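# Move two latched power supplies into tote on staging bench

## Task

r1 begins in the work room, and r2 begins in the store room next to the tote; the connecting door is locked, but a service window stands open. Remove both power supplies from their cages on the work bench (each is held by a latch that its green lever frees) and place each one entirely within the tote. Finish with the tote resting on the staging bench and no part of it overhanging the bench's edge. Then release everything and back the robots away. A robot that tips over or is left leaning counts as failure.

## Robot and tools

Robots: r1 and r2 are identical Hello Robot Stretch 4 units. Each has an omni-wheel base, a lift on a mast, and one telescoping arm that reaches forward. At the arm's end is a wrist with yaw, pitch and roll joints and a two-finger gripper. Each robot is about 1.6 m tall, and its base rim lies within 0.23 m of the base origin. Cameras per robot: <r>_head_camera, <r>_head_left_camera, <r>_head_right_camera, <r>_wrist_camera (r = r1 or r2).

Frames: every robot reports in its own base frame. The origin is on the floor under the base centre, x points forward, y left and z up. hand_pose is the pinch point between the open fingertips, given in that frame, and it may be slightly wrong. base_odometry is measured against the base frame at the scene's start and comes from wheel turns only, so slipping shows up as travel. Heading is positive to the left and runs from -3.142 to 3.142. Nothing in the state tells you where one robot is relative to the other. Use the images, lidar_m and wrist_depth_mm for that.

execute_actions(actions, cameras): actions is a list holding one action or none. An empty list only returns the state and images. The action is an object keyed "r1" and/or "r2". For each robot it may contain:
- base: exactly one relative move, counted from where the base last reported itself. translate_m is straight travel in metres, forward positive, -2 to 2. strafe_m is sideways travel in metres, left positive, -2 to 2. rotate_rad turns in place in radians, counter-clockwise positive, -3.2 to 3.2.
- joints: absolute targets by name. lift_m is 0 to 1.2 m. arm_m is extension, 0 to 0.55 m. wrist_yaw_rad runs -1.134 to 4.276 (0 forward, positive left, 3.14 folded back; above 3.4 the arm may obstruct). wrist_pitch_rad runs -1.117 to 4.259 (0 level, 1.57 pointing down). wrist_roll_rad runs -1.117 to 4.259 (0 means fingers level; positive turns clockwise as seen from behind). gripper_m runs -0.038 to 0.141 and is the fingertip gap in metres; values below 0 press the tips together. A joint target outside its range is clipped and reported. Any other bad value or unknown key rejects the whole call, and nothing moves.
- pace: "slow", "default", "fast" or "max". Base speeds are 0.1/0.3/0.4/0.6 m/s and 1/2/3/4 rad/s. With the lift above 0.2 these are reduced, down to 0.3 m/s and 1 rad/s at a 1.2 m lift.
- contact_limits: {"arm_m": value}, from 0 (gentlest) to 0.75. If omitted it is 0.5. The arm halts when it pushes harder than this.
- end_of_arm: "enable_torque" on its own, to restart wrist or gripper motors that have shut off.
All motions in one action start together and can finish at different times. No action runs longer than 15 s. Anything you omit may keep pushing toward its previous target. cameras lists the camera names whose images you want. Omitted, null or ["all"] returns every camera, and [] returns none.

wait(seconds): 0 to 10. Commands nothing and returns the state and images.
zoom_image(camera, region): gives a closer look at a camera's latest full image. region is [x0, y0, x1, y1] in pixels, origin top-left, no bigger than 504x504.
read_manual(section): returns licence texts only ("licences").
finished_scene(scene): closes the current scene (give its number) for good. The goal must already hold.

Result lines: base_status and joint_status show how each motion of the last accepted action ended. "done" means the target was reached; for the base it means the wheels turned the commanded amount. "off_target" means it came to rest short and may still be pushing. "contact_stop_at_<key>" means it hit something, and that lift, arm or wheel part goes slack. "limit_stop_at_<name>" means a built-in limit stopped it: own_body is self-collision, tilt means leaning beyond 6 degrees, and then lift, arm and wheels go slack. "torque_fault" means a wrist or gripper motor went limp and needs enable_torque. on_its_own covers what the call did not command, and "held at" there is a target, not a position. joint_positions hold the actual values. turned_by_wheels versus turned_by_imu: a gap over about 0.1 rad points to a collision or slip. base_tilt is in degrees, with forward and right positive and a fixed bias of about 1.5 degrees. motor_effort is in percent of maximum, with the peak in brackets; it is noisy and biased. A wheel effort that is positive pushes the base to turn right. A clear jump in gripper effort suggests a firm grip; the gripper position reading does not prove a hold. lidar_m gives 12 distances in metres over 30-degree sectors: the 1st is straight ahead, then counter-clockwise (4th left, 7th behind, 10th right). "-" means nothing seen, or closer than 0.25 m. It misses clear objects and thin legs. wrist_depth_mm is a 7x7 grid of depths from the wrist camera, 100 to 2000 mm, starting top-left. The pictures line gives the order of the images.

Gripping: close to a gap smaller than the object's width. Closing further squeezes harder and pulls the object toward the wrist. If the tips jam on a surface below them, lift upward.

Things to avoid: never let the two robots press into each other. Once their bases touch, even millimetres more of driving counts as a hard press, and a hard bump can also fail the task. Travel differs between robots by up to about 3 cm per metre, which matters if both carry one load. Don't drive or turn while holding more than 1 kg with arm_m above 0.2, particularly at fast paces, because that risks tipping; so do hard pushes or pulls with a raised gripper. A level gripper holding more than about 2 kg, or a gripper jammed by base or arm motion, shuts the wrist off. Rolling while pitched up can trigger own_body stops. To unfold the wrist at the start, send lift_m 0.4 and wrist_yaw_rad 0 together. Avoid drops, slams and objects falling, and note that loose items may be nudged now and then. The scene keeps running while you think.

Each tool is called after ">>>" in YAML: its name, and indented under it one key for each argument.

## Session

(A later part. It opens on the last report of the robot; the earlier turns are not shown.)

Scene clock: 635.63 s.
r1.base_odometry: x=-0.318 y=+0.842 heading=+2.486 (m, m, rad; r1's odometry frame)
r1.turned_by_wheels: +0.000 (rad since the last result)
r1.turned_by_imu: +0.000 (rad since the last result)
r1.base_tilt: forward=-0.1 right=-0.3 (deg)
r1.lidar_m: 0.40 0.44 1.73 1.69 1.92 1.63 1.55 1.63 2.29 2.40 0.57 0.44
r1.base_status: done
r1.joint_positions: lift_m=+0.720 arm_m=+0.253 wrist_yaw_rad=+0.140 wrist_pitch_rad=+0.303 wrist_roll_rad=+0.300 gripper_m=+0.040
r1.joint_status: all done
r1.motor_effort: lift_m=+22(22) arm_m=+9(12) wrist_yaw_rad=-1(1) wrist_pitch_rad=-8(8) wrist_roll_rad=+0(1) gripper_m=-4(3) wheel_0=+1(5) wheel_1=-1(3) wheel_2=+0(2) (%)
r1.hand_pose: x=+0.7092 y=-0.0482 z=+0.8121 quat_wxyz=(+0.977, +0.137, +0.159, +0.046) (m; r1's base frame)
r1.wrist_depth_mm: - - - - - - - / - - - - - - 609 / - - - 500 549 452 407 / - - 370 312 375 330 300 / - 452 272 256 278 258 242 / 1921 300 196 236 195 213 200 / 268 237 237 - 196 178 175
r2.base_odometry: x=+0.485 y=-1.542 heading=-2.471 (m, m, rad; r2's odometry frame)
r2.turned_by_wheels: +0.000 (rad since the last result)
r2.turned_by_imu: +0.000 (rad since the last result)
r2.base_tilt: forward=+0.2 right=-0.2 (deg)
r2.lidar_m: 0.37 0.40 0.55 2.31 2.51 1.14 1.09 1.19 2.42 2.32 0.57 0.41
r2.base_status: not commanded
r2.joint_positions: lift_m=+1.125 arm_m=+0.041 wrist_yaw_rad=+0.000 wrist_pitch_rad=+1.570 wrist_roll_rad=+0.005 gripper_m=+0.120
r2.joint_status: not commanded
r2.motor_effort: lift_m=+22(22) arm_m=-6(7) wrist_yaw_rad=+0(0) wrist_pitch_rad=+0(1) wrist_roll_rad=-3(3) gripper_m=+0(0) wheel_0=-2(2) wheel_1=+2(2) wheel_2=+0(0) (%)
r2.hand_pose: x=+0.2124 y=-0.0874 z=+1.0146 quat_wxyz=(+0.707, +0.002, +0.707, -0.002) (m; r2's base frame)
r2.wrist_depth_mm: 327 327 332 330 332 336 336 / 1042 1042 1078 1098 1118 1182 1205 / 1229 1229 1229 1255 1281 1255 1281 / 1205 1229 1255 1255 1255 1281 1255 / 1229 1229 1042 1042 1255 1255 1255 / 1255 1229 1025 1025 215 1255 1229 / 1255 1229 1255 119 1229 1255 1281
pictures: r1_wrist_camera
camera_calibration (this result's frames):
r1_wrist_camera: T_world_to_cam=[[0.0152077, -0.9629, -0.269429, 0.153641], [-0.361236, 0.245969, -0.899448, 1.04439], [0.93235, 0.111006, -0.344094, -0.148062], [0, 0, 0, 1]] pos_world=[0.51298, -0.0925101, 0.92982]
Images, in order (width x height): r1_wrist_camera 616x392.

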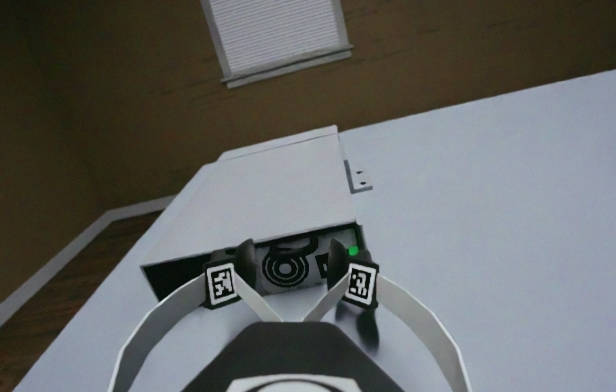

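>>> execute_actions:
  actions:
    - {"r1":{"joints":{"arm_m":0.265},"base":{"strafe_m":-0.002},"pace":"slow"}}
  cameras: ["r1_wrist_camera"]

>>> zoom_image:
  camera: "r1_wrist_camera"
  region: [230, 180, 410, 300]

Scene clock: 636.67 s.
r1.base_odometry: x=-0.317 y=+0.844 heading=+2.486 (m, m, rad; r1's odometry frame)
r1.turned_by_wheels: +0.000 (rad since the last result)
r1.turned_by_imu: +0.000 (rad since the last result)
r1.base_tilt: forward=+0.0 right=-0.4 (deg)
r1.lidar_m: 0.41 0.41 1.73 1.70 1.93 1.64 1.56 1.65 2.33 2.39 0.58 0.43
r1.base_status: done
r1.joint_positions: lift_m=+0.720 arm_m=+0.263 wrist_yaw_rad=+0.140 wrist_pitch_rad=+0.303 wrist_roll_rad=+0.300 gripper_m=+0.040
r1.joint_status: all done
r1.motor_effort: lift_m=+22(22) arm_m=+9(10) wrist_yaw_rad=-2(1) wrist_pitch_rad=-8(8) wrist_roll_rad=+0(1) gripper_m=-3(2) wheel_0=+0(5) wheel_1=+1(5) wheel_2=+0(0) (%)
r1.hand_pose: x=+0.7192 y=-0.0482 z=+0.8121 quat_wxyz=(+0.977, +0.137, +0.159, +0.046) (m; r1's base frame)
r1.wrist_depth_mm: - - - - - - - / - - - - - - 609 / - - - 500 535 459 404 / - - 368 312 375 330 300 / - 436 260 249 278 257 244 / 1863 291 197 236 195 212 199 / 266 238 236 - 195 178 176
r2.base_odometry: x=+0.485 y=-1.542 heading=-2.471 (m, m, rad; r2's odometry frame)
r2.turned_by_wheels: +0.000 (rad since the last result)
r2.turned_by_imu: +0.000 (rad since the last result)
r2.base_tilt: forward=+0.1 right=-0.3 (deg)
r2.lidar_m: 0.38 0.40 0.54 2.31 2.50 1.15 1.07 1.16 2.42 2.32 0.58 0.39
r2.base_status: not commanded
r2.joint_positions: lift_m=+1.125 arm_m=+0.041 wrist_yaw_rad=+0.000 wrist_pitch_rad=+1.570 wrist_roll_rad=+0.005 gripper_m=+0.120
r2.joint_status: not commanded
r2.motor_effort: lift_m=+21(22) arm_m=-7(7) wrist_yaw_rad=+0(0) wrist_pitch_rad=-1(0) wrist_roll_rad=-2(5) gripper_m=-2(0) wheel_0=-2(2) wheel_1=+2(2) wheel_2=+0(0) (%)
r2.hand_pose: x=+0.2124 y=-0.0874 z=+1.0146 quat_wxyz=(+0.707, +0.002, +0.707, -0.002) (m; r2's base frame)
r2.wrist_depth_mm: 327 329 330 332 332 334 336 / 1025 1060 1060 1118 1118 1160 1182 / 1229 1255 1255 1255 1281 1255 1255 / 1229 1229 1229 1255 1229 1281 1281 / 1229 1229 1078 1025 1229 1281 1255 / 1229 1205 1025 1025 216 1255 1281 / 1205 1205 1229 119 1255 1255 1255
pictures: r1_wrist_camera
camera_calibration (this result's frames):
r1_wrist_camera: T_world_to_cam=[[0.0152718, -0.962899, -0.269429, 0.153461], [-0.361252, 0.245945, -0.899449, 1.04801], [0.932343, 0.111068, -0.344093, -0.157385], [0, 0, 0, 1]] pos_world=[0.522988, -0.0925042, 0.92982]
Images, in order (width x height): r1_wrist_camera 616x392.

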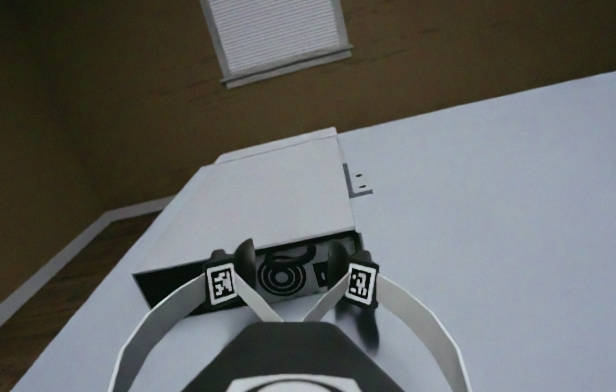

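Region (230, 180, 410, 300) of r1_wrist_camera's 616x392 image, scaled by 2.800.

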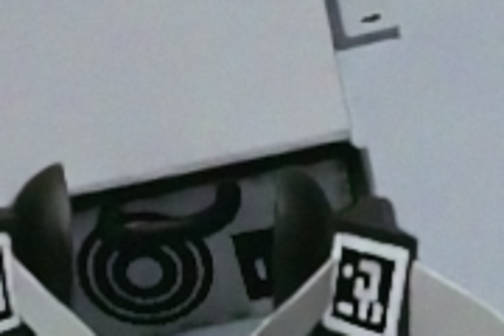

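>>> execute_actions:
  actions:
    - {"r1":{"joints":{"arm_m":0.272},"pace":"slow"}}
  cameras: ["r1_wrist_camera","r1_head_camera"]

>>> zoom_image:
  camera: "r1_wrist_camera"
  region: [230, 180, 410, 300]

>>> zoom_image:
  camera: "r1_head_camera"
  region: [192, 340, 237, 375]

Scene clock: 637.60 s.
r1.base_odometry: x=-0.316 y=+0.844 heading=+2.486 (m, m, rad; r1's odometry frame)
r1.turned_by_wheels: +0.000 (rad since the last result)
r1.turned_by_imu: +0.000 (rad since the last result)
r1.base_tilt: forward=+0.0 right=-0.3 (deg)
r1.lidar_m: 0.38 0.41 1.74 1.70 1.92 1.65 1.57 1.66 2.31 2.41 0.58 0.44
r1.base_status: not commanded
r1.joint_positions: lift_m=+0.720 arm_m=+0.270 wrist_yaw_rad=+0.137 wrist_pitch_rad=+0.304 wrist_roll_rad=+0.300 gripper_m=+0.040
r1.joint_status: all done
r1.motor_effort: lift_m=+22(22) arm_m=+14(13) wrist_yaw_rad=+8(8) wrist_pitch_rad=-14(15) wrist_roll_rad=-1(1) gripper_m=-2(2) wheel_0=+0(1) wheel_1=+1(1) wheel_2=-4(4) (%)
r1.hand_pose: x=+0.7251 y=-0.0490 z=+0.8116 quat_wxyz=(+0.977, +0.137, +0.160, +0.044) (m; r1's base frame)
r1.wrist_depth_mm: - - - - - - - / - - - - - - 591 / - - - 504 535 449 399 / - - 366 309 375 330 300 / - 407 256 245 278 257 242 / 1863 286 211 243 196 211 200 / 265 239 235 - 195 176 175
r2.base_odometry: x=+0.485 y=-1.542 heading=-2.471 (m, m, rad; r2's odometry frame)
r2.turned_by_wheels: +0.000 (rad since the last result)
r2.turned_by_imu: +0.000 (rad since the last result)
r2.base_tilt: forward=+0.1 right=-0.1 (deg)
r2.lidar_m: 0.35 0.40 0.57 2.31 2.49 1.15 1.08 1.19 2.40 2.33 0.57 0.41
r2.base_status: not commanded
r2.joint_positions: lift_m=+1.125 arm_m=+0.041 wrist_yaw_rad=+0.000 wrist_pitch_rad=+1.570 wrist_roll_rad=+0.005 gripper_m=+0.120
r2.joint_status: not commanded
r2.motor_effort: lift_m=+22(22) arm_m=-7(8) wrist_yaw_rad=+0(0) wrist_pitch_rad=+0(1) wrist_roll_rad=-3(3) gripper_m=-1(1) wheel_0=-2(2) wheel_1=+2(2) wheel_2=+0(0) (%)
r2.hand_pose: x=+0.2124 y=-0.0874 z=+1.0146 quat_wxyz=(+0.707, +0.002, +0.707, -0.002) (m; r2's base frame)
r2.wrist_depth_mm: 329 329 330 330 334 334 336 / 1025 1060 1060 1098 1118 1160 1160 / 1255 1229 1255 1255 1281 1255 1281 / 1255 1229 1255 1255 1255 1255 1255 / 1229 1255 1042 1025 1255 1281 1281 / 1205 1229 1025 1025 216 1255 1255 / 1229 1229 1229 119 1229 1255 1255
pictures: r1_head_camera, r1_wrist_camera
camera_calibration (this result's frames):
r1_wrist_camera: T_world_to_cam=[[0.0120451, -0.963009, -0.269201, 0.154584], [-0.362254, 0.246729, -0.898831, 1.05011], [0.932001, 0.108346, -0.345882, -0.161358], [0, 0, 0, 1]] pos_world=[0.528932, -0.0927459, 0.929678]
Images, in order (width x height): r1_head_camera 420x560, r1_wrist_camera 616x392.

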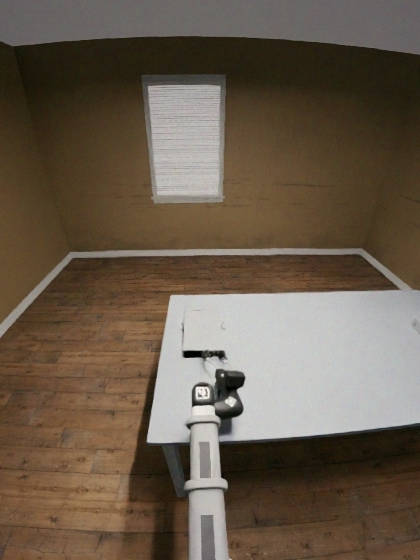

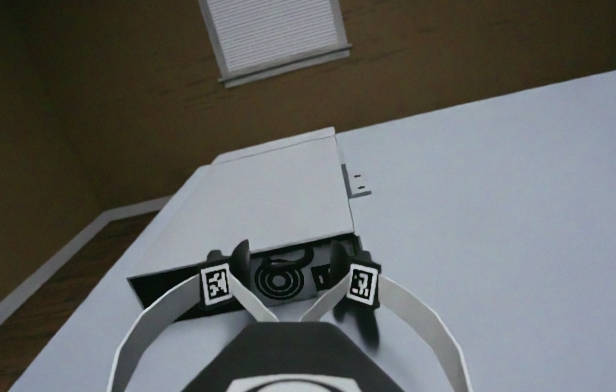

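Region (230, 180, 410, 300) of r1_wrist_camera's 616x392 image, scaled by 2.800.

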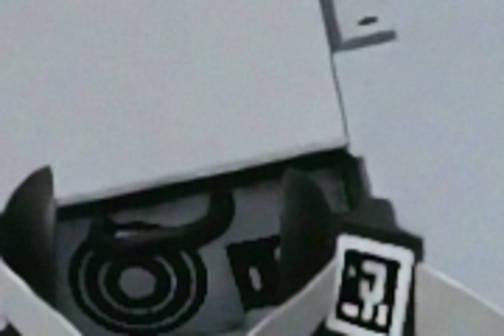

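Region (192, 340, 237, 375) of r1_head_camera's 420x560 image, scaled by 11.200, with more detail than that image has.

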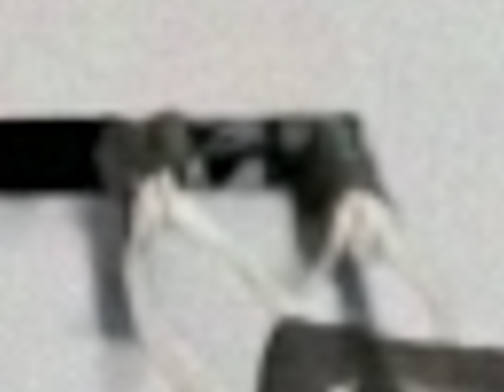

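Close in a smaller step while maintaining push.

>>> execute_actions:
  actions:
    - {"r1":{"joints":{"arm_m":0.273,"gripper_m":0.028},"base":{"strafe_m":0.002},"pace":"slow"}}
  cameras: ["r1_wrist_camera","r1_head_camera"]

>>> zoom_image:
  camera: "r1_wrist_camera"
  region: [230, 180, 410, 300]

>>> zoom_image:
  camera: "r1_head_camera"
  region: [192, 340, 237, 375]

Scene clock: 638.63 s.
r1.base_odometry: x=-0.318 y=+0.842 heading=+2.486 (m, m, rad; r1's odometry frame)
r1.turned_by_wheels: +0.000 (rad since the last result)
r1.turned_by_imu: +0.000 (rad since the last result)
r1.base_tilt: forward=+0.0 right=-0.4 (deg)
r1.lidar_m: 0.41 0.43 1.75 1.71 1.94 1.64 1.56 1.66 2.32 2.39 0.56 0.42
r1.base_status: done
r1.joint_positions: lift_m=+0.720 arm_m=+0.271 wrist_yaw_rad=+0.135 wrist_pitch_rad=+0.305 wrist_roll_rad=+0.300 gripper_m=+0.028
r1.joint_status: all done
r1.motor_effort: lift_m=+22(22) arm_m=+11(12) wrist_yaw_rad=+13(15) wrist_pitch_rad=-17(17) wrist_roll_rad=+1(1) gripper_m=-7(5) wheel_0=+0(1) wheel_1=+0(5) wheel_2=-6(7) (%)
r1.hand_pose: x=+0.7263 y=-0.0497 z=+0.8113 quat_wxyz=(+0.977, +0.137, +0.160, +0.043) (m; r1's base frame)
r1.wrist_depth_mm: - - - - - - - / - - - - - - 591 / - - - 500 535 449 399 / - - 359 309 368 325 297 / - 407 260 244 274 256 241 / 1863 286 192 243 194 210 198 / 263 236 234 - 194 175 174
r2.base_odometry: x=+0.485 y=-1.542 heading=-2.471 (m, m, rad; r2's odometry frame)
r2.turned_by_wheels: +0.000 (rad since the last result)
r2.turned_by_imu: +0.000 (rad since the last result)
r2.base_tilt: forward=+0.1 right=-0.2 (deg)
r2.lidar_m: 0.38 0.40 0.55 2.26 2.48 1.14 1.09 1.17 2.41 2.31 0.58 0.40
r2.base_status: not commanded
r2.joint_positions: lift_m=+1.125 arm_m=+0.041 wrist_yaw_rad=+0.000 wrist_pitch_rad=+1.570 wrist_roll_rad=+0.005 gripper_m=+0.120
r2.joint_status: not commanded
r2.motor_effort: lift_m=+22(22) arm_m=-8(8) wrist_yaw_rad=+0(0) wrist_pitch_rad=+0(0) wrist_roll_rad=-2(1) gripper_m=+0(1) wheel_0=-2(2) wheel_1=+2(2) wheel_2=+0(0) (%)
r2.hand_pose: x=+0.2124 y=-0.0874 z=+1.0146 quat_wxyz=(+0.707, +0.002, +0.707, -0.002) (m; r2's base frame)
r2.wrist_depth_mm: 329 329 329 332 332 334 336 / 1025 1060 1060 1078 1118 1160 1205 / 1229 1255 1229 1281 1281 1255 1255 / 1205 1255 1255 1255 1255 1255 1281 / 1255 1255 1060 1042 1255 1255 1255 / 1255 1229 1042 1025 215 1255 1255 / 1229 1229 1255 119 1255 1255 1255
pictures: r1_head_camera, r1_wrist_camera
camera_calibration (this result's frames):
r1_wrist_camera: T_world_to_cam=[[0.00941408, -0.963074, -0.269072, 0.155618], [-0.362608, 0.247481, -0.898481, 1.05049], [0.931894, 0.106026, -0.346888, -0.161734], [0, 0, 0, 1]] pos_world=[0.53017, -0.0929565, 0.929615]
Images, in order (width x height): r1_head_camera 420x560, r1_wrist_camera 616x392.

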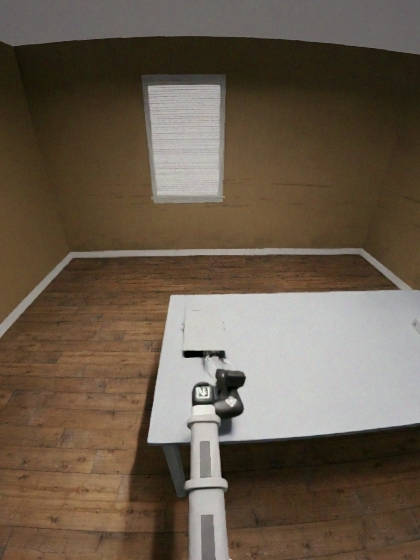

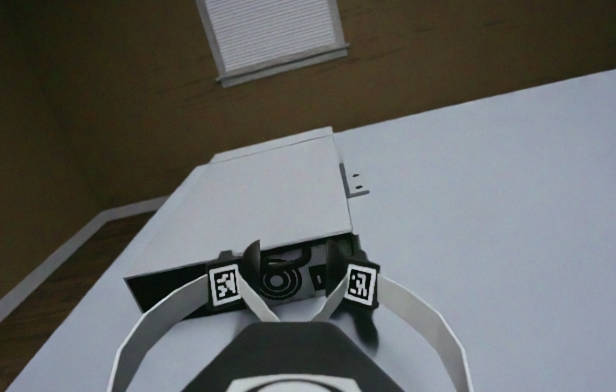

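Region (230, 180, 410, 300) of r1_wrist_camera's 616x392 image, scaled by 2.800.

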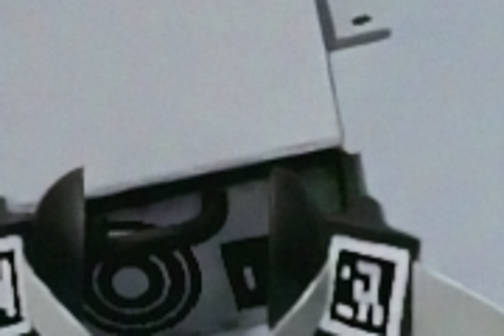

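Region (192, 340, 237, 375) of r1_head_camera's 420x560 image, scaled by 11.200, with more detail than that image has.

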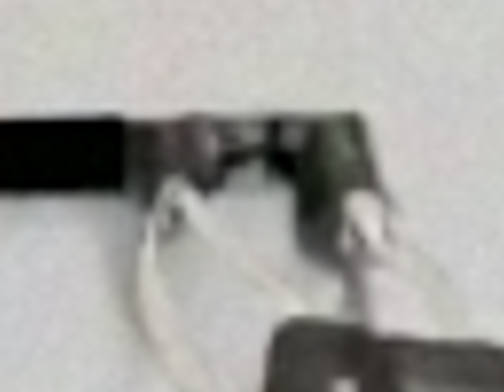

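>>> execute_actions:
  actions:
    - {"r1":{"joints":{"arm_m":0.277,"gripper_m":0.01,"lift_m":0.7185},"base":{"strafe_m":0.003},"pace":"slow"}}
  cameras: ["r1_wrist_camera","r1_head_camera"]

>>> zoom_image:
  camera: "r1_wrist_camera"
  region: [230, 180, 410, 300]

>>> zoom_image:
  camera: "r1_head_camera"
  region: [192, 340, 237, 375]

Scene clock: 639.90 s.
r1.base_odometry: x=-0.319 y=+0.840 heading=+2.485 (m, m, rad; r1's odometry frame)
r1.turned_by_wheels: +0.000 (rad since the last result)
r1.turned_by_imu: +0.000 (rad since the last result)
r1.base_tilt: forward=-0.1 right=-0.4 (deg)
r1.lidar_m: 0.40 0.42 1.73 1.68 1.96 1.63 1.58 1.65 2.28 2.40 0.59 0.40
r1.base_status: done
r1.joint_positions: lift_m=+0.719 arm_m=+0.275 wrist_yaw_rad=+0.136 wrist_pitch_rad=+0.306 wrist_roll_rad=+0.300 gripper_m=+0.010
r1.joint_status: all done
r1.motor_effort: lift_m=+16(22) arm_m=+12(16) wrist_yaw_rad=+11(25) wrist_pitch_rad=-18(17) wrist_roll_rad=+1(3) gripper_m=-14(10) wheel_0=-1(2) wheel_1=+1(4) wheel_2=-6(7) (%)
r1.hand_pose: x=+0.7301 y=-0.0495 z=+0.8101 quat_wxyz=(+0.977, +0.137, +0.160, +0.043) (m; r1's base frame)
r1.wrist_depth_mm: - - - - - - - / - - - - - - - / - - - 477 525 442 392 / - - 357 301 366 322 296 / - 404 257 238 273 253 239 / 1863 282 189 237 187 208 196 / 260 235 232 - 193 176 172
r2.base_odometry: x=+0.485 y=-1.542 heading=-2.471 (m, m, rad; r2's odometry frame)
r2.turned_by_wheels: +0.000 (rad since the last result)
r2.turned_by_imu: +0.000 (rad since the last result)
r2.base_tilt: forward=+0.1 right=-0.2 (deg)
r2.lidar_m: 0.37 0.39 0.54 2.32 2.51 1.15 1.08 1.19 2.44 2.33 0.58 0.39
r2.base_status: not commanded
r2.joint_positions: lift_m=+1.125 arm_m=+0.041 wrist_yaw_rad=+0.000 wrist_pitch_rad=+1.570 wrist_roll_rad=+0.005 gripper_m=+0.120
r2.joint_status: not commanded
r2.motor_effort: lift_m=+22(22) arm_m=-7(7) wrist_yaw_rad=+0(0) wrist_pitch_rad=+0(1) wrist_roll_rad=-2(1) gripper_m=-1(1) wheel_0=-2(2) wheel_1=+2(2) wheel_2=+0(0) (%)
r2.hand_pose: x=+0.2124 y=-0.0874 z=+1.0146 quat_wxyz=(+0.707, +0.002, +0.707, -0.002) (m; r2's base frame)
r2.wrist_depth_mm: 329 329 330 332 332 334 336 / 1042 1042 1078 1098 1118 1160 1182 / 1255 1229 1255 1255 1255 1255 1255 / 1229 1229 1255 1281 1255 1255 1281 / 1229 1255 1060 1042 1255 1255 1281 / 1229 1255 1025 1025 215 1255 1255 / 1205 1229 1229 119 1255 1229 1255
pictures: r1_head_camera, r1_wrist_camera
camera_calibration (this result's frames):
r1_wrist_camera: T_world_to_cam=[[0.0101129, -0.963072, -0.269053, 0.154974], [-0.36339, 0.247132, -0.898262, 1.0511], [0.931582, 0.106855, -0.347471, -0.165007], [0, 0, 0, 1]] pos_world=[0.534108, -0.092876, 0.92852]
Images, in order (width x height): r1_head_camera 420x560, r1_wrist_camera 616x392.

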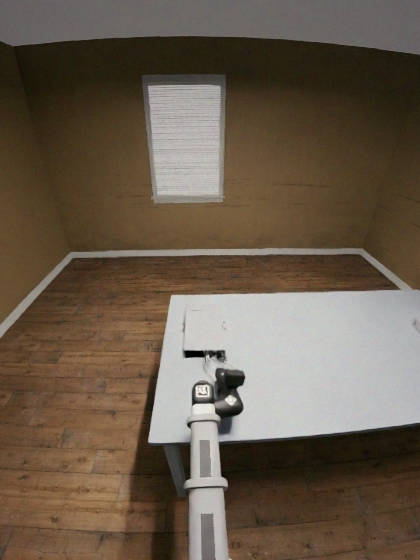

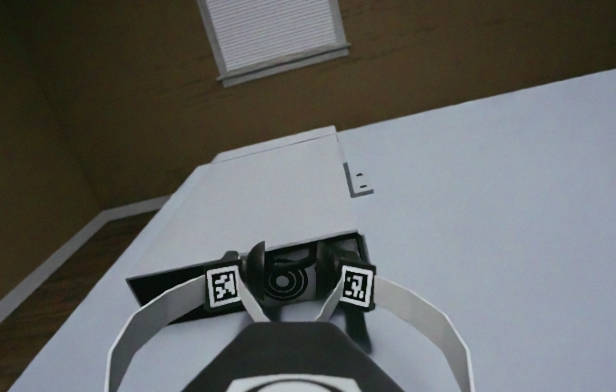

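Region (230, 180, 410, 300) of r1_wrist_camera's 616x392 image, scaled by 2.800.

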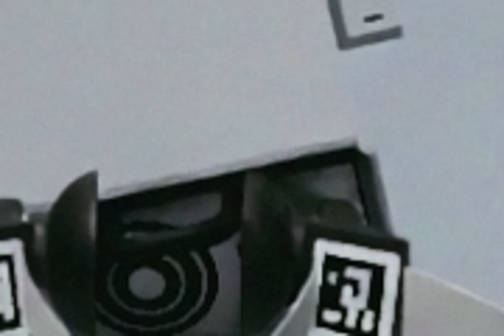

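Region (192, 340, 237, 375) of r1_head_camera's 420x560 image, scaled by 11.200, with more detail than that image has.

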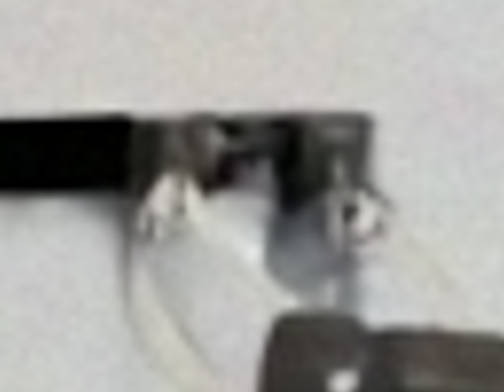

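>>> execute_actions:
  actions:
    - {"r1":{"joints":{"arm_m":0.282,"gripper_m":-0.014,"lift_m":0.7165},"base":{"strafe_m":0.001},"pace":"slow"}}
  cameras: []

>>> execute_actions:
  actions:
    - {"r1":{"joints":{"arm_m":0.287,"gripper_m":-0.038,"lift_m":0.7145},"base":{"strafe_m":0.001},"pace":"slow"}}
  cameras: ["r1_wrist_camera"]

>>> zoom_image:
  camera: "r1_wrist_camera"
  region: [230, 200, 410, 320]

Scene clock: 641.27 s.
r1.base_odometry: x=-0.320 y=+0.839 heading=+2.485 (m, m, rad; r1's odometry frame)
r1.turned_by_wheels: +0.000 (rad since the last result)
r1.turned_by_imu: +0.000 (rad since the last result)
r1.base_tilt: forward=-0.1 right=-0.3 (deg)
r1.lidar_m: 0.40 0.43 1.73 1.71 1.98 1.64 1.56 1.66 2.30 2.40 0.57 0.41
r1.base_status: done
r1.joint_positions: lift_m=+0.717 arm_m=+0.280 wrist_yaw_rad=+0.135 wrist_pitch_rad=+0.306 wrist_roll_rad=+0.300 gripper_m=-0.013
r1.joint_status: all done
r1.motor_effort: lift_m=+16(17) arm_m=+12(17) wrist_yaw_rad=+12(17) wrist_pitch_rad=-18(18) wrist_roll_rad=-1(3) gripper_m=-20(20) wheel_0=+1(2) wheel_1=+1(2) wheel_2=-7(7) (%)
r1.hand_pose: x=+0.7351 y=-0.0496 z=+0.8082 quat_wxyz=(+0.977, +0.137, +0.160, +0.043) (m; r1's base frame)
r1.wrist_depth_mm: - - - - - - - / - - - - - - 591 / - - - 469 525 439 389 / - - 349 298 364 319 291 / - 399 249 234 271 251 236 / 1921 260 184 236 186 204 194 / 257 234 230 - 192 174 -
r2.base_odometry: x=+0.485 y=-1.542 heading=-2.471 (m, m, rad; r2's odometry frame)
r2.turned_by_wheels: +0.000 (rad since the last result)
r2.turned_by_imu: +0.000 (rad since the last result)
r2.base_tilt: forward=+0.1 right=-0.2 (deg)
r2.lidar_m: 0.37 0.39 0.54 2.32 2.50 1.15 1.09 1.19 2.42 2.33 0.56 0.41
r2.base_status: not commanded
r2.joint_positions: lift_m=+1.125 arm_m=+0.041 wrist_yaw_rad=+0.000 wrist_pitch_rad=+1.570 wrist_roll_rad=+0.005 gripper_m=+0.120
r2.joint_status: not commanded
r2.motor_effort: lift_m=+22(22) arm_m=-8(7) wrist_yaw_rad=+0(0) wrist_pitch_rad=+0(0) wrist_roll_rad=-2(4) gripper_m=-1(1) wheel_0=-2(2) wheel_1=+2(2) wheel_2=+0(0) (%)
r2.hand_pose: x=+0.2124 y=-0.0874 z=+1.0146 quat_wxyz=(+0.707, +0.002, +0.707, -0.002) (m; r2's base frame)
r2.wrist_depth_mm: 327 329 329 332 334 334 336 / 1025 1060 1060 1098 1160 1182 1182 / 1229 1255 1255 1255 1281 1281 1281 / 1255 1255 1281 1255 1255 1255 1281 / 1229 1229 1060 1025 1229 1281 1281 / 1255 1229 1025 1025 216 1229 1281 / 1229 1229 1229 119 1255 1281 1255
pictures: none
No camera images: the call's "cameras" was empty. Leave "cameras" out to get every camera's image.

Scene clock: 642.37 s.
r1.base_odometry: x=-0.320 y=+0.838 heading=+2.485 (m, m, rad; r1's odometry frame)
r1.turned_by_wheels: +0.000 (rad since the last result)
r1.turned_by_imu: +0.000 (rad since the last result)
r1.base_tilt: forward=-0.1 right=-0.4 (deg)
r1.lidar_m: 0.39 0.42 1.73 1.70 1.96 1.63 1.57 1.66 2.30 2.40 0.59 0.43
r1.base_status: done
r1.joint_positions: lift_m=+0.715 arm_m=+0.285 wrist_yaw_rad=+0.136 wrist_pitch_rad=+0.305 wrist_roll_rad=+0.300 gripper_m=-0.037
r1.joint_status: all done
r1.motor_effort: lift_m=+16(16) arm_m=+11(15) wrist_yaw_rad=+10(18) wrist_pitch_rad=-17(17) wrist_roll_rad=-1(1) gripper_m=-26(28) wheel_0=+1(4) wheel_1=+1(4) wheel_2=-6(7) (%)
r1.hand_pose: x=+0.7404 y=-0.0493 z=+0.8062 quat_wxyz=(+0.977, +0.137, +0.160, +0.044) (m; r1's base frame)
r1.wrist_depth_mm: - - - - - - - / - - - - - - 580 / - - - 459 517 436 389 / - - 345 294 357 319 287 / - 392 245 228 263 249 233 / 1921 165 193 236 182 196 191 / 255 232 227 - 189 172 -
r2.base_odometry: x=+0.485 y=-1.542 heading=-2.471 (m, m, rad; r2's odometry frame)
r2.turned_by_wheels: +0.000 (rad since the last result)
r2.turned_by_imu: +0.000 (rad since the last result)
r2.base_tilt: forward=+0.1 right=-0.2 (deg)
r2.lidar_m: 0.38 0.40 0.52 2.26 2.48 1.15 1.08 1.16 2.41 2.33 0.59 0.42
r2.base_status: not commanded
r2.joint_positions: lift_m=+1.125 arm_m=+0.041 wrist_yaw_rad=+0.000 wrist_pitch_rad=+1.570 wrist_roll_rad=+0.005 gripper_m=+0.120
r2.joint_status: not commanded
r2.motor_effort: lift_m=+22(22) arm_m=-7(8) wrist_yaw_rad=+0(0) wrist_pitch_rad=+0(0) wrist_roll_rad=-4(0) gripper_m=+0(1) wheel_0=-2(2) wheel_1=+2(2) wheel_2=+0(0) (%)
r2.hand_pose: x=+0.2124 y=-0.0874 z=+1.0146 quat_wxyz=(+0.707, +0.002, +0.707, -0.002) (m; r2's base frame)
r2.wrist_depth_mm: 327 329 330 332 332 334 336 / 1042 1042 1060 1098 1138 1160 1182 / 1255 1255 1255 1255 1255 1281 1255 / 1255 1255 1255 1281 1281 1281 1281 / 1229 1229 1060 1042 1255 1255 1281 / 1229 1229 1025 1025 215 1229 1255 / 1205 1229 1229 119 1229 1255 1281
pictures: r1_wrist_camera
camera_calibration (this result's frames):
r1_wrist_camera: T_world_to_cam=[[0.0106478, -0.962916, -0.26959, 0.154036], [-0.36296, 0.247496, -0.898335, 1.0511], [0.931744, 0.107416, -0.346865, -0.176515], [0, 0, 0, 1]] pos_world=[0.544332, -0.0928574, 0.924537]
Images, in order (width x height): r1_wrist_camera 616x392.

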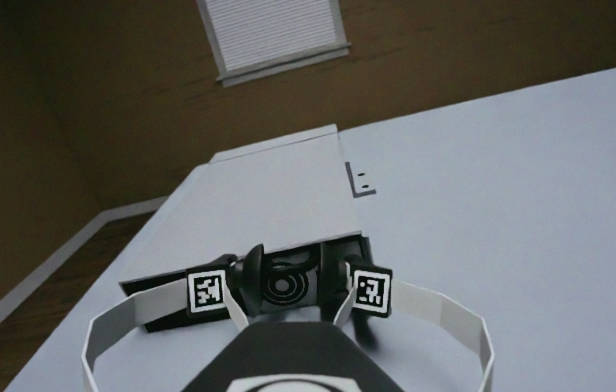

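Region (230, 200, 410, 320) of r1_wrist_camera's 616x392 image, scaled by 2.800.

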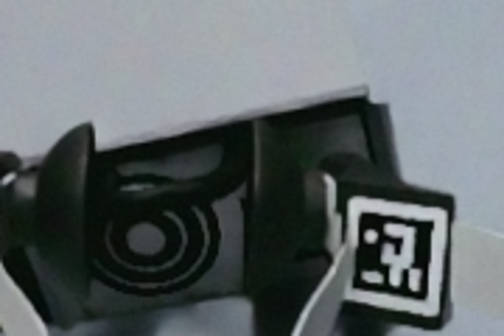

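Trapped. Pull.

>>> execute_actions:
  actions:
    - {"r1":{"joints":{"arm_m":0.277,"lift_m":0.7135},"pace":"slow"}}
  cameras: ["r1_wrist_camera"]

>>> zoom_image:
  camera: "r1_wrist_camera"
  region: [230, 200, 410, 320]

Scene clock: 643.43 s.
r1.base_odometry: x=-0.320 y=+0.838 heading=+2.485 (m, m, rad; r1's odometry frame)
r1.turned_by_wheels: +0.000 (rad since the last result)
r1.turned_by_imu: +0.000 (rad since the last result)
r1.base_tilt: forward=+0.0 right=-0.3 (deg)
r1.lidar_m: 0.41 0.41 1.72 1.68 1.95 1.64 1.57 1.65 2.34 2.39 0.58 0.42
r1.base_status: not commanded
r1.joint_positions: lift_m=+0.714 arm_m=+0.280 wrist_yaw_rad=+0.142 wrist_pitch_rad=+0.300 wrist_roll_rad=+0.300 gripper_m=-0.037
r1.joint_status: all done
r1.motor_effort: lift_m=+18(18) arm_m=-15(19) wrist_yaw_rad=-8(11) wrist_pitch_rad=+0(17) wrist_roll_rad=-3(2) gripper_m=-32(32) wheel_0=-3(2) wheel_1=-1(1) wheel_2=+4(6) (%)
r1.hand_pose: x=+0.7357 y=-0.0475 z=+0.8065 quat_wxyz=(+0.977, +0.137, +0.158, +0.047) (m; r1's base frame)
r1.wrist_depth_mm: - - - - - - - / - - - - - - - / - - - 473 525 439 387 / - - 353 297 364 320 291 / - 418 251 232 265 249 236 / 1863 263 183 235 183 198 193 / 256 229 229 - 191 173 -
r2.base_odometry: x=+0.485 y=-1.542 heading=-2.471 (m, m, rad; r2's odometry frame)
r2.turned_by_wheels: +0.000 (rad since the last result)
r2.turned_by_imu: +0.000 (rad since the last result)
r2.base_tilt: forward=+0.1 right=-0.2 (deg)
r2.lidar_m: 0.38 0.40 0.54 2.32 2.50 1.15 1.06 1.17 2.47 2.32 0.55 0.41
r2.base_status: not commanded
r2.joint_positions: lift_m=+1.125 arm_m=+0.041 wrist_yaw_rad=+0.000 wrist_pitch_rad=+1.570 wrist_roll_rad=+0.005 gripper_m=+0.120
r2.joint_status: not commanded
r2.motor_effort: lift_m=+22(22) arm_m=-7(7) wrist_yaw_rad=+0(0) wrist_pitch_rad=-1(0) wrist_roll_rad=-3(4) gripper_m=-1(1) wheel_0=-2(2) wheel_1=+2(2) wheel_2=+0(0) (%)
r2.hand_pose: x=+0.2124 y=-0.0874 z=+1.0146 quat_wxyz=(+0.707, +0.002, +0.707, -0.002) (m; r2's base frame)
r2.wrist_depth_mm: 329 329 330 332 332 332 336 / 1025 1060 1078 1098 1138 1160 1182 / 1255 1255 1255 1255 1255 1229 1281 / 1229 1255 1255 1255 1281 1255 1255 / 1229 1255 1042 1042 1255 1255 1255 / 1229 1229 1008 1042 216 1281 1255 / 1229 1205 1229 119 1229 1255 1255
pictures: r1_wrist_camera
camera_calibration (this result's frames):
r1_wrist_camera: T_world_to_cam=[[0.0179346, -0.962598, -0.270338, 0.151177], [-0.360006, 0.246029, -0.899925, 1.04822], [0.932778, 0.113463, -0.342129, -0.176557], [0, 0, 0, 1]] pos_world=[0.539343, -0.0923367, 0.923782]
Images, in order (width x height): r1_wrist_camera 616x392.

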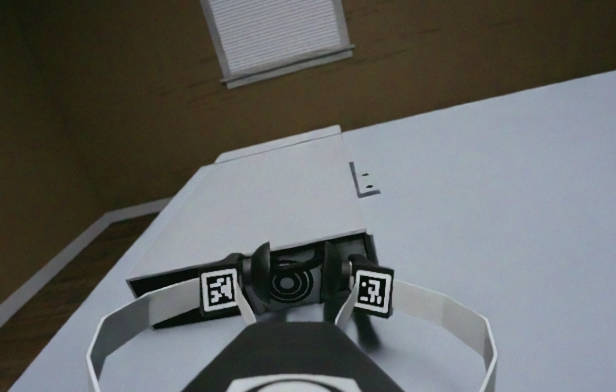

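Region (230, 200, 410, 320) of r1_wrist_camera's 616x392 image, scaled by 2.800.

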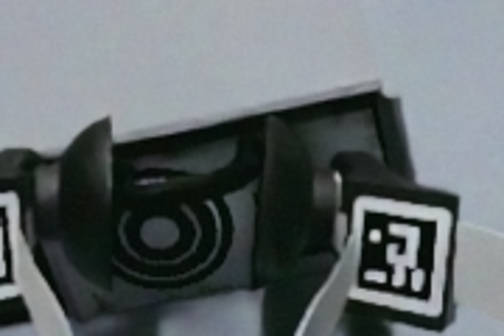

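>>> execute_actions:
  actions:
    - {"r1":{"joints":{"arm_m":0.274,"lift_m":0.713},"base":{"strafe_m":-0.001},"pace":"slow"}}
  cameras: ["r1_wrist_camera"]

>>> zoom_image:
  camera: "r1_wrist_camera"
  region: [230, 200, 410, 320]

Scene clock: 644.23 s.
r1.base_odometry: x=-0.320 y=+0.839 heading=+2.485 (m, m, rad; r1's odometry frame)
r1.turned_by_wheels: +0.000 (rad since the last result)
r1.turned_by_imu: +0.000 (rad since the last result)
r1.base_tilt: forward=+0.0 right=-0.5 (deg)
r1.lidar_m: 0.40 0.41 1.70 1.67 1.95 1.63 1.57 1.64 2.31 2.40 0.59 0.43
r1.base_status: done
r1.joint_positions: lift_m=+0.713 arm_m=+0.276 wrist_yaw_rad=+0.142 wrist_pitch_rad=+0.300 wrist_roll_rad=+0.301 gripper_m=-0.037
r1.joint_status: all done
r1.motor_effort: lift_m=+18(20) arm_m=-13(15) wrist_yaw_rad=-7(9) wrist_pitch_rad=+0(1) wrist_roll_rad=-2(2) gripper_m=-32(33) wheel_0=-3(2) wheel_1=-1(5) wheel_2=+5(6) (%)
r1.hand_pose: x=+0.7324 y=-0.0475 z=+0.8062 quat_wxyz=(+0.977, +0.137, +0.158, +0.047) (m; r1's base frame)
r1.wrist_depth_mm: - - - - - - - / - - - - - - - / - - - 477 521 436 392 / - - 351 297 366 320 289 / - 418 252 234 264 250 234 / 1808 257 183 238 182 200 192 / 258 230 229 - 190 173 -
r2.base_odometry: x=+0.485 y=-1.542 heading=-2.471 (m, m, rad; r2's odometry frame)
r2.turned_by_wheels: +0.000 (rad since the last result)
r2.turned_by_imu: +0.000 (rad since the last result)
r2.base_tilt: forward=+0.1 right=-0.2 (deg)
r2.lidar_m: 0.35 0.40 0.56 2.27 2.52 1.15 1.08 1.19 2.41 2.33 0.58 0.40
r2.base_status: not commanded
r2.joint_positions: lift_m=+1.125 arm_m=+0.041 wrist_yaw_rad=+0.000 wrist_pitch_rad=+1.570 wrist_roll_rad=+0.005 gripper_m=+0.120
r2.joint_status: not commanded
r2.motor_effort: lift_m=+22(22) arm_m=-7(8) wrist_yaw_rad=+0(0) wrist_pitch_rad=-1(0) wrist_roll_rad=-1(2) gripper_m=-1(0) wheel_0=-2(2) wheel_1=+2(2) wheel_2=+0(0) (%)
r2.hand_pose: x=+0.2124 y=-0.0874 z=+1.0146 quat_wxyz=(+0.707, +0.002, +0.707, -0.002) (m; r2's base frame)
r2.wrist_depth_mm: 327 327 330 332 332 334 336 / 1025 1042 1060 1098 1138 1160 1182 / 1229 1255 1255 1255 1255 1229 1255 / 1205 1229 1281 1255 1255 1281 1255 / 1229 1229 1060 1042 1255 1255 1255 / 1255 1229 1042 1042 216 1255 1255 / 1205 1229 1229 119 1229 1255 1255
pictures: r1_wrist_camera
camera_calibration (this result's frames):
r1_wrist_camera: T_world_to_cam=[[0.0179367, -0.962549, -0.270513, 0.151261], [-0.359459, 0.246258, -0.900081, 1.04648], [0.932988, 0.113383, -0.34158, -0.174208], [0, 0, 0, 1]] pos_world=[0.535988, -0.0923564, 0.923329]
Images, in order (width x height): r1_wrist_camera 616x392.

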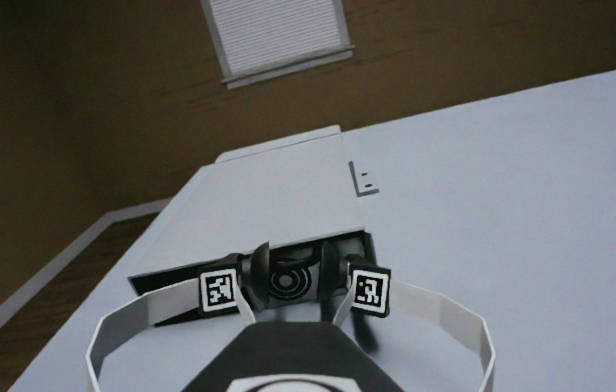

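Region (230, 200, 410, 320) of r1_wrist_camera's 616x392 image, scaled by 2.800.

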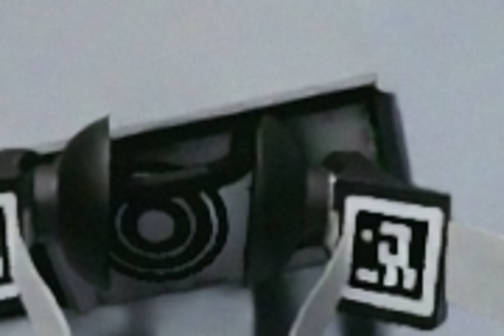

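>>> execute_actions:
  actions:
    - {"r1":{"joints":{"arm_m":0.25,"gripper_m":0.04,"lift_m":0.722},"pace":"default"}}
  cameras: []

>>> execute_actions:
  actions:
    - {"r1":{"joints":{"arm_m":0.256,"wrist_roll_rad":0.2,"wrist_yaw_rad":0.12,"lift_m":0.718},"base":{"strafe_m":-0.001},"pace":"slow"}}
  cameras: ["r1_wrist_camera"]

>>> zoom_image:
  camera: "r1_wrist_camera"
  region: [230, 180, 410, 300]

Scene clock: 646.97 s.
r1.base_odometry: x=-0.320 y=+0.839 heading=+2.485 (m, m, rad; r1's odometry frame)
r1.turned_by_wheels: +0.000 (rad since the last result)
r1.turned_by_imu: +0.000 (rad since the last result)
r1.base_tilt: forward=+0.0 right=-0.4 (deg)
r1.lidar_m: 0.42 0.40 1.75 1.69 1.94 1.63 1.57 1.68 2.33 2.41 0.59 0.43
r1.base_status: not commanded
r1.joint_positions: lift_m=+0.722 arm_m=+0.252 wrist_yaw_rad=+0.140 wrist_pitch_rad=+0.302 wrist_roll_rad=+0.300 gripper_m=+0.040
r1.joint_status: all done
r1.motor_effort: lift_m=+22(25) arm_m=-9(14) wrist_yaw_rad=-2(24) wrist_pitch_rad=-7(18) wrist_roll_rad=-1(0) gripper_m=-4(31) wheel_0=-1(3) wheel_1=+0(2) wheel_2=+0(5) (%)
r1.hand_pose: x=+0.7074 y=-0.0482 z=+0.8141 quat_wxyz=(+0.977, +0.137, +0.159, +0.046) (m; r1's base frame)
r1.wrist_depth_mm: - - - - - - - / - - - - - - 615 / - - - 508 554 466 407 / - - 375 315 379 334 306 / - - 277 262 282 263 246 / 1863 303 196 241 196 216 202 / 276 241 239 - 197 180 177
r2.base_odometry: x=+0.485 y=-1.542 heading=-2.471 (m, m, rad; r2's odometry frame)
r2.turned_by_wheels: +0.000 (rad since the last result)
r2.turned_by_imu: +0.001 (rad since the last result)
r2.base_tilt: forward=+0.2 right=-0.2 (deg)
r2.lidar_m: 0.37 0.39 0.57 2.30 2.50 1.17 1.10 1.17 2.39 2.32 0.58 0.38
r2.base_status: not commanded
r2.joint_positions: lift_m=+1.125 arm_m=+0.041 wrist_yaw_rad=+0.000 wrist_pitch_rad=+1.570 wrist_roll_rad=+0.005 gripper_m=+0.120
r2.joint_status: not commanded
r2.motor_effort: lift_m=+22(22) arm_m=-7(7) wrist_yaw_rad=+0(0) wrist_pitch_rad=+0(0) wrist_roll_rad=-1(3) gripper_m=-1(2) wheel_0=-2(2) wheel_1=+2(2) wheel_2=+0(0) (%)
r2.hand_pose: x=+0.2124 y=-0.0874 z=+1.0146 quat_wxyz=(+0.707, +0.002, +0.707, -0.002) (m; r2's base frame)
r2.wrist_depth_mm: 327 330 330 330 334 336 336 / 1042 1060 1078 1098 1118 1160 1205 / 1229 1255 1229 1255 1255 1281 1281 / 1229 1229 1255 1255 1255 1255 1255 / 1229 1229 1042 1008 1255 1255 1281 / 1229 1255 1008 1042 216 1281 1281 / 1205 1229 1229 119 1255 1229 1281
pictures: none
No camera images: the call's "cameras" was empty. Leave "cameras" out to get every camera's image.

Scene clock: 647.73 s.
r1.base_odometry: x=-0.319 y=+0.840 heading=+2.485 (m, m, rad; r1's odometry frame)
r1.turned_by_wheels: +0.000 (rad since the last result)
r1.turned_by_imu: +0.000 (rad since the last result)
r1.base_tilt: forward=+0.0 right=-0.4 (deg)
r1.lidar_m: 0.36 0.40 1.72 1.68 1.93 1.64 1.58 1.63 2.28 2.39 0.59 0.43
r1.base_status: done
r1.joint_positions: lift_m=+0.718 arm_m=+0.254 wrist_yaw_rad=+0.120 wrist_pitch_rad=+0.302 wrist_roll_rad=+0.200 gripper_m=+0.040
r1.joint_status: all done
r1.motor_effort: lift_m=+17(21) arm_m=+9(9) wrist_yaw_rad=-1(4) wrist_pitch_rad=-7(7) wrist_roll_rad=-2(3) gripper_m=-1(2) wheel_0=-1(2) wheel_1=+0(1) wheel_2=+0(0) (%)
r1.hand_pose: x=+0.7092 y=-0.0538 z=+0.8106 quat_wxyz=(+0.983, +0.090, +0.155, +0.044) (m; r1's base frame)
r1.wrist_depth_mm: - - - - - - - / - - - - - - - / - - - 512 591 535 488 / - - 349 315 399 364 342 / - 336 268 259 287 279 264 / 315 279 196 243 195 224 215 / 239 221 226 - 200 186 185
r2.base_odometry: x=+0.485 y=-1.542 heading=-2.471 (m, m, rad; r2's odometry frame)
r2.turned_by_wheels: +0.000 (rad since the last result)
r2.turned_by_imu: +0.000 (rad since the last result)
r2.base_tilt: forward=+0.1 right=-0.2 (deg)
r2.lidar_m: 0.38 0.39 0.55 2.31 2.50 1.15 1.07 1.17 2.42 2.32 0.56 0.39
r2.base_status: not commanded
r2.joint_positions: lift_m=+1.125 arm_m=+0.041 wrist_yaw_rad=+0.000 wrist_pitch_rad=+1.570 wrist_roll_rad=+0.005 gripper_m=+0.120
r2.joint_status: not commanded
r2.motor_effort: lift_m=+22(22) arm_m=-8(7) wrist_yaw_rad=+0(0) wrist_pitch_rad=+0(0) wrist_roll_rad=-3(2) gripper_m=-1(1) wheel_0=-2(2) wheel_1=+2(2) wheel_2=+0(0) (%)
r2.hand_pose: x=+0.2124 y=-0.0874 z=+1.0146 quat_wxyz=(+0.707, +0.002, +0.707, -0.002) (m; r2's base frame)
r2.wrist_depth_mm: 329 329 330 332 332 334 338 / 1042 1042 1078 1098 1118 1160 1182 / 1255 1255 1255 1255 1255 1281 1255 / 1205 1255 1255 1255 1255 1255 1281 / 1229 1229 1042 1025 1255 1255 1255 / 1255 1255 1025 1025 215 1229 1255 / 1229 1255 1229 119 1229 1229 1281
pictures: r1_wrist_camera
camera_calibration (this result's frames):
r1_wrist_camera: T_world_to_cam=[[0.0277426, -0.983709, -0.177613, 0.0634364], [-0.351833, 0.156703, -0.922853, 1.05191], [0.935652, 0.0880925, -0.341754, -0.153451], [0, 0, 0, 1]] pos_world=[0.511915, -0.0889174, 0.929587]
Images, in order (width x height): r1_wrist_camera 616x392.

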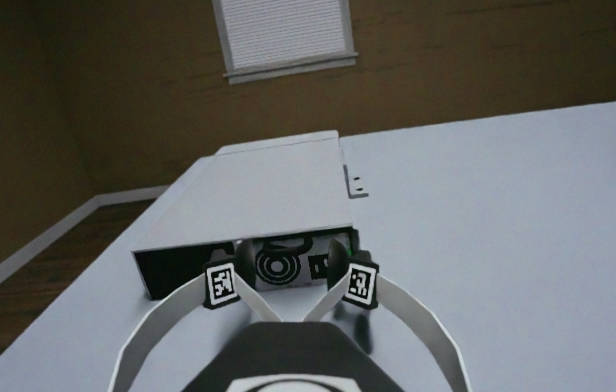

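Region (230, 180, 410, 300) of r1_wrist_camera's 616x392 image, scaled by 2.800.

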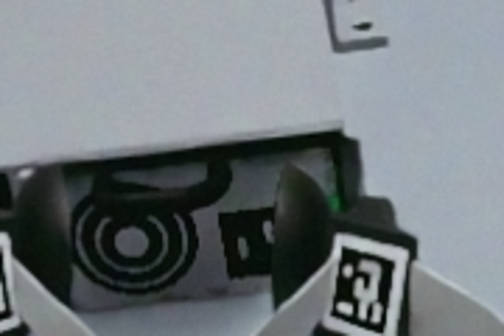

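>>> execute_actions:
  actions:
    - {"r1":{"joints":{"arm_m":0.273},"base":{"strafe_m":0.002},"pace":"slow"}}
  cameras: []

>>> execute_actions:
  actions:
    - {"r1":{"joints":{"arm_m":0.274,"gripper_m":0.028},"base":{"strafe_m":0.002},"pace":"slow"}}
  cameras: ["r1_wrist_camera"]

>>> zoom_image:
  camera: "r1_wrist_camera"
  region: [230, 180, 410, 300]

Scene clock: 648.93 s.
r1.base_odometry: x=-0.320 y=+0.838 heading=+2.485 (m, m, rad; r1's odometry frame)
r1.turned_by_wheels: +0.000 (rad since the last result)
r1.turned_by_imu: +0.000 (rad since the last result)
r1.base_tilt: forward=+0.0 right=-0.4 (deg)
r1.lidar_m: 0.40 0.43 1.73 1.71 1.96 1.62 1.57 1.66 2.33 2.41 0.59 0.42
r1.base_status: done
r1.joint_positions: lift_m=+0.718 arm_m=+0.271 wrist_yaw_rad=+0.118 wrist_pitch_rad=+0.304 wrist_roll_rad=+0.200 gripper_m=+0.040
r1.joint_status: all done
r1.motor_effort: lift_m=+17(17) arm_m=+12(17) wrist_yaw_rad=+5(4) wrist_pitch_rad=-12(11) wrist_roll_rad=-1(0) gripper_m=-2(4) wheel_0=+0(5) wheel_1=+0(3) wheel_2=-2(2) (%)
r1.hand_pose: x=+0.7254 y=-0.0544 z=+0.8102 quat_wxyz=(+0.983, +0.090, +0.156, +0.043) (m; r1's base frame)
r1.wrist_depth_mm: - - - - - - - / - - - - - - - / - - - 504 585 521 484 / - - 343 314 394 364 338 / - 330 251 244 291 276 263 / 315 271 241 242 195 223 213 / 238 220 224 - 199 185 184
r2.base_odometry: x=+0.485 y=-1.542 heading=-2.471 (m, m, rad; r2's odometry frame)
r2.turned_by_wheels: +0.000 (rad since the last result)
r2.turned_by_imu: +0.000 (rad since the last result)
r2.base_tilt: forward=+0.1 right=-0.2 (deg)
r2.lidar_m: 0.38 0.39 0.54 2.31 2.47 1.16 1.09 1.14 2.41 2.32 0.58 0.41
r2.base_status: not commanded
r2.joint_positions: lift_m=+1.125 arm_m=+0.041 wrist_yaw_rad=+0.000 wrist_pitch_rad=+1.570 wrist_roll_rad=+0.005 gripper_m=+0.120
r2.joint_status: not commanded
r2.motor_effort: lift_m=+22(22) arm_m=-7(7) wrist_yaw_rad=+0(0) wrist_pitch_rad=-1(0) wrist_roll_rad=-4(3) gripper_m=+0(1) wheel_0=-2(2) wheel_1=+2(2) wheel_2=+0(0) (%)
r2.hand_pose: x=+0.2124 y=-0.0874 z=+1.0146 quat_wxyz=(+0.707, +0.002, +0.707, -0.002) (m; r2's base frame)
r2.wrist_depth_mm: 329 329 329 330 334 334 336 / 1025 1042 1060 1118 1118 1160 1182 / 1229 1229 1255 1229 1281 1255 1281 / 1229 1255 1255 1229 1255 1255 1281 / 1229 1229 1042 1025 1255 1281 1255 / 1229 1229 1025 1025 215 1229 1255 / 1255 1255 1229 119 1255 1255 1255
pictures: none
No camera images: the call's "cameras" was empty. Leave "cameras" out to get every camera's image.

Scene clock: 649.83 s.
r1.base_odometry: x=-0.321 y=+0.837 heading=+2.484 (m, m, rad; r1's odometry frame)
r1.turned_by_wheels: +0.000 (rad since the last result)
r1.turned_by_imu: +0.000 (rad since the last result)
r1.base_tilt: forward=-0.1 right=-0.4 (deg)
r1.lidar_m: 0.39 0.42 1.70 1.67 1.94 1.64 1.58 1.65 2.30 2.41 0.58 0.44
r1.base_status: done
r1.joint_positions: lift_m=+0.718 arm_m=+0.272 wrist_yaw_rad=+0.115 wrist_pitch_rad=+0.305 wrist_roll_rad=+0.200 gripper_m=+0.028
r1.joint_status: all done
r1.motor_effort: lift_m=+17(17) arm_m=+10(9) wrist_yaw_rad=+10(12) wrist_pitch_rad=-15(15) wrist_roll_rad=-1(1) gripper_m=-6(7) wheel_0=+0(0) wheel_1=+0(3) wheel_2=-4(3) (%)
r1.hand_pose: x=+0.7265 y=-0.0551 z=+0.8099 quat_wxyz=(+0.983, +0.090, +0.157, +0.042) (m; r1's base frame)
r1.wrist_depth_mm: - - - - - - - / - - - - - - - / - - - 500 585 517 484 / - - 338 306 389 357 338 / - 325 255 244 289 274 262 / 303 271 190 237 193 222 213 / 236 219 224 - 198 183 182
r2.base_odometry: x=+0.485 y=-1.542 heading=-2.471 (m, m, rad; r2's odometry frame)
r2.turned_by_wheels: +0.000 (rad since the last result)
r2.turned_by_imu: +0.000 (rad since the last result)
r2.base_tilt: forward=+0.1 right=-0.2 (deg)
r2.lidar_m: 0.36 0.38 0.54 2.31 2.48 1.13 1.08 1.16 2.42 2.33 0.57 0.40
r2.base_status: not commanded
r2.joint_positions: lift_m=+1.125 arm_m=+0.041 wrist_yaw_rad=+0.000 wrist_pitch_rad=+1.570 wrist_roll_rad=+0.005 gripper_m=+0.120
r2.joint_status: not commanded
r2.motor_effort: lift_m=+22(22) arm_m=-7(7) wrist_yaw_rad=+0(0) wrist_pitch_rad=+0(0) wrist_roll_rad=-1(2) gripper_m=+0(1) wheel_0=-2(2) wheel_1=+2(2) wheel_2=+0(0) (%)
r2.hand_pose: x=+0.2124 y=-0.0874 z=+1.0146 quat_wxyz=(+0.707, +0.002, +0.707, -0.002) (m; r2's base frame)
r2.wrist_depth_mm: 329 330 332 330 334 334 336 / 1042 1042 1078 1098 1118 1160 1160 / 1229 1229 1255 1255 1255 1255 1281 / 1229 1229 1255 1281 1255 1281 1255 / 1229 1205 1060 1025 1255 1255 1255 / 1255 1229 1025 1025 215 1255 1255 / 1229 1255 1229 119 1255 1255 1255
pictures: r1_wrist_camera
camera_calibration (this result's frames):
r1_wrist_camera: T_world_to_cam=[[0.0227213, -0.983935, -0.177078, 0.0646807], [-0.353471, 0.157777, -0.922044, 1.05812], [0.935169, 0.0835419, -0.344208, -0.167656], [0, 0, 0, 1]] pos_world=[0.529333, -0.0892994, 0.92938]
Images, in order (width x height): r1_wrist_camera 616x392.

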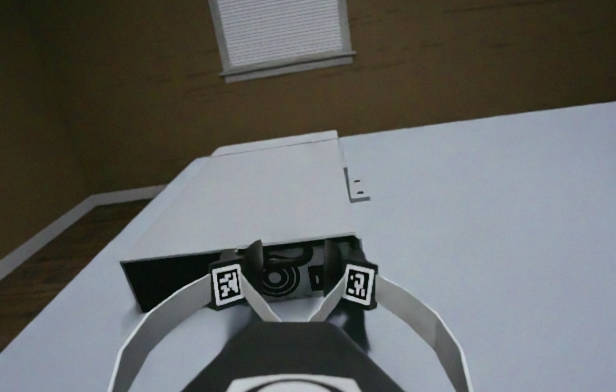

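Region (230, 180, 410, 300) of r1_wrist_camera's 616x392 image, scaled by 2.800.

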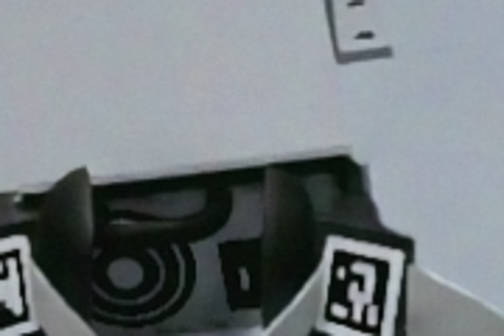

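Trapped. Close keeping lift up.

>>> execute_actions:
  actions:
    - {"r1":{"joints":{"arm_m":0.278,"gripper_m":0.01,"lift_m":0.720},"base":{"strafe_m":0.004},"pace":"slow"}}
  cameras: ["r1_wrist_camera"]

>>> zoom_image:
  camera: "r1_wrist_camera"
  region: [230, 200, 410, 320]

Scene clock: 651.10 s.
r1.base_odometry: x=-0.324 y=+0.833 heading=+2.484 (m, m, rad; r1's odometry frame)
r1.turned_by_wheels: +0.000 (rad since the last result)
r1.turned_by_imu: +0.000 (rad since the last result)
r1.base_tilt: forward=+0.0 right=-0.3 (deg)
r1.lidar_m: 0.40 0.41 1.72 1.68 1.96 1.65 1.55 1.66 2.33 2.42 0.54 0.43
r1.base_status: done
r1.joint_positions: lift_m=+0.720 arm_m=+0.276 wrist_yaw_rad=+0.116 wrist_pitch_rad=+0.308 wrist_roll_rad=+0.200 gripper_m=+0.010
r1.joint_status: all done
r1.motor_effort: lift_m=+23(22) arm_m=+11(12) wrist_yaw_rad=+10(21) wrist_pitch_rad=-23(24) wrist_roll_rad=+0(2) gripper_m=-15(11) wheel_0=-1(5) wheel_1=+3(6) wheel_2=-5(5) (%)
r1.hand_pose: x=+0.7302 y=-0.0550 z=+0.8105 quat_wxyz=(+0.982, +0.090, +0.158, +0.042) (m; r1's base frame)
r1.wrist_depth_mm: - - - - - - - / - - - - - - - / - - - 480 580 517 477 / - - 334 304 387 357 336 / - 327 251 239 286 273 260 / 310 268 188 238 185 222 211 / 235 218 222 - 198 184 183
r2.base_odometry: x=+0.485 y=-1.542 heading=-2.471 (m, m, rad; r2's odometry frame)
r2.turned_by_wheels: +0.000 (rad since the last result)
r2.turned_by_imu: +0.000 (rad since the last result)
r2.base_tilt: forward=+0.2 right=-0.2 (deg)
r2.lidar_m: 0.38 0.40 0.54 2.30 2.51 1.17 1.08 1.17 2.44 2.32 0.54 0.39
r2.base_status: not commanded
r2.joint_positions: lift_m=+1.125 arm_m=+0.041 wrist_yaw_rad=+0.000 wrist_pitch_rad=+1.570 wrist_roll_rad=+0.005 gripper_m=+0.120
r2.joint_status: not commanded
r2.motor_effort: lift_m=+22(22) arm_m=-7(7) wrist_yaw_rad=+0(0) wrist_pitch_rad=+0(0) wrist_roll_rad=-2(1) gripper_m=-2(0) wheel_0=-2(2) wheel_1=+2(2) wheel_2=+0(0) (%)
r2.hand_pose: x=+0.2124 y=-0.0874 z=+1.0146 quat_wxyz=(+0.707, +0.002, +0.707, -0.002) (m; r2's base frame)
r2.wrist_depth_mm: 327 329 332 330 334 334 336 / 1042 1060 1060 1098 1118 1182 1182 / 1229 1255 1255 1229 1255 1281 1281 / 1229 1255 1255 1255 1255 1255 1281 / 1229 1255 1060 1042 1255 1255 1281 / 1205 1255 1025 1042 216 1281 1255 / 1229 1205 1229 119 1255 1255 1255
pictures: r1_wrist_camera
camera_calibration (this result's frames):
r1_wrist_camera: T_world_to_cam=[[0.0229024, -0.98398, -0.176801, 0.0645212], [-0.356368, 0.157195, -0.921027, 1.06124], [0.934065, 0.0840999, -0.347059, -0.167758], [0, 0, 0, 1]] pos_world=[0.53341, -0.0892251, 0.930614]
Images, in order (width x height): r1_wrist_camera 616x392.

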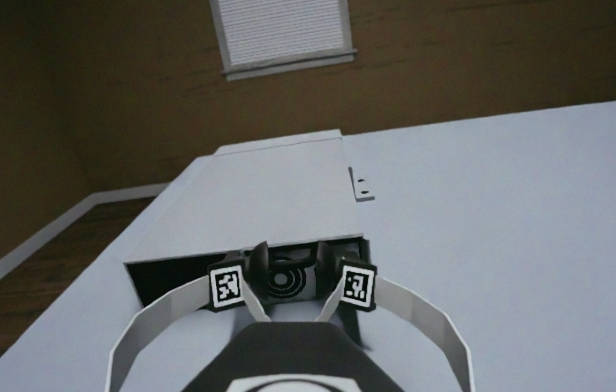

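Region (230, 200, 410, 320) of r1_wrist_camera's 616x392 image, scaled by 2.800.

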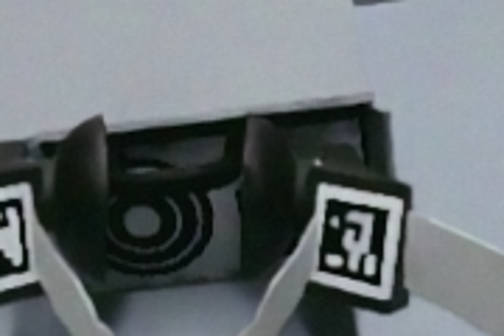

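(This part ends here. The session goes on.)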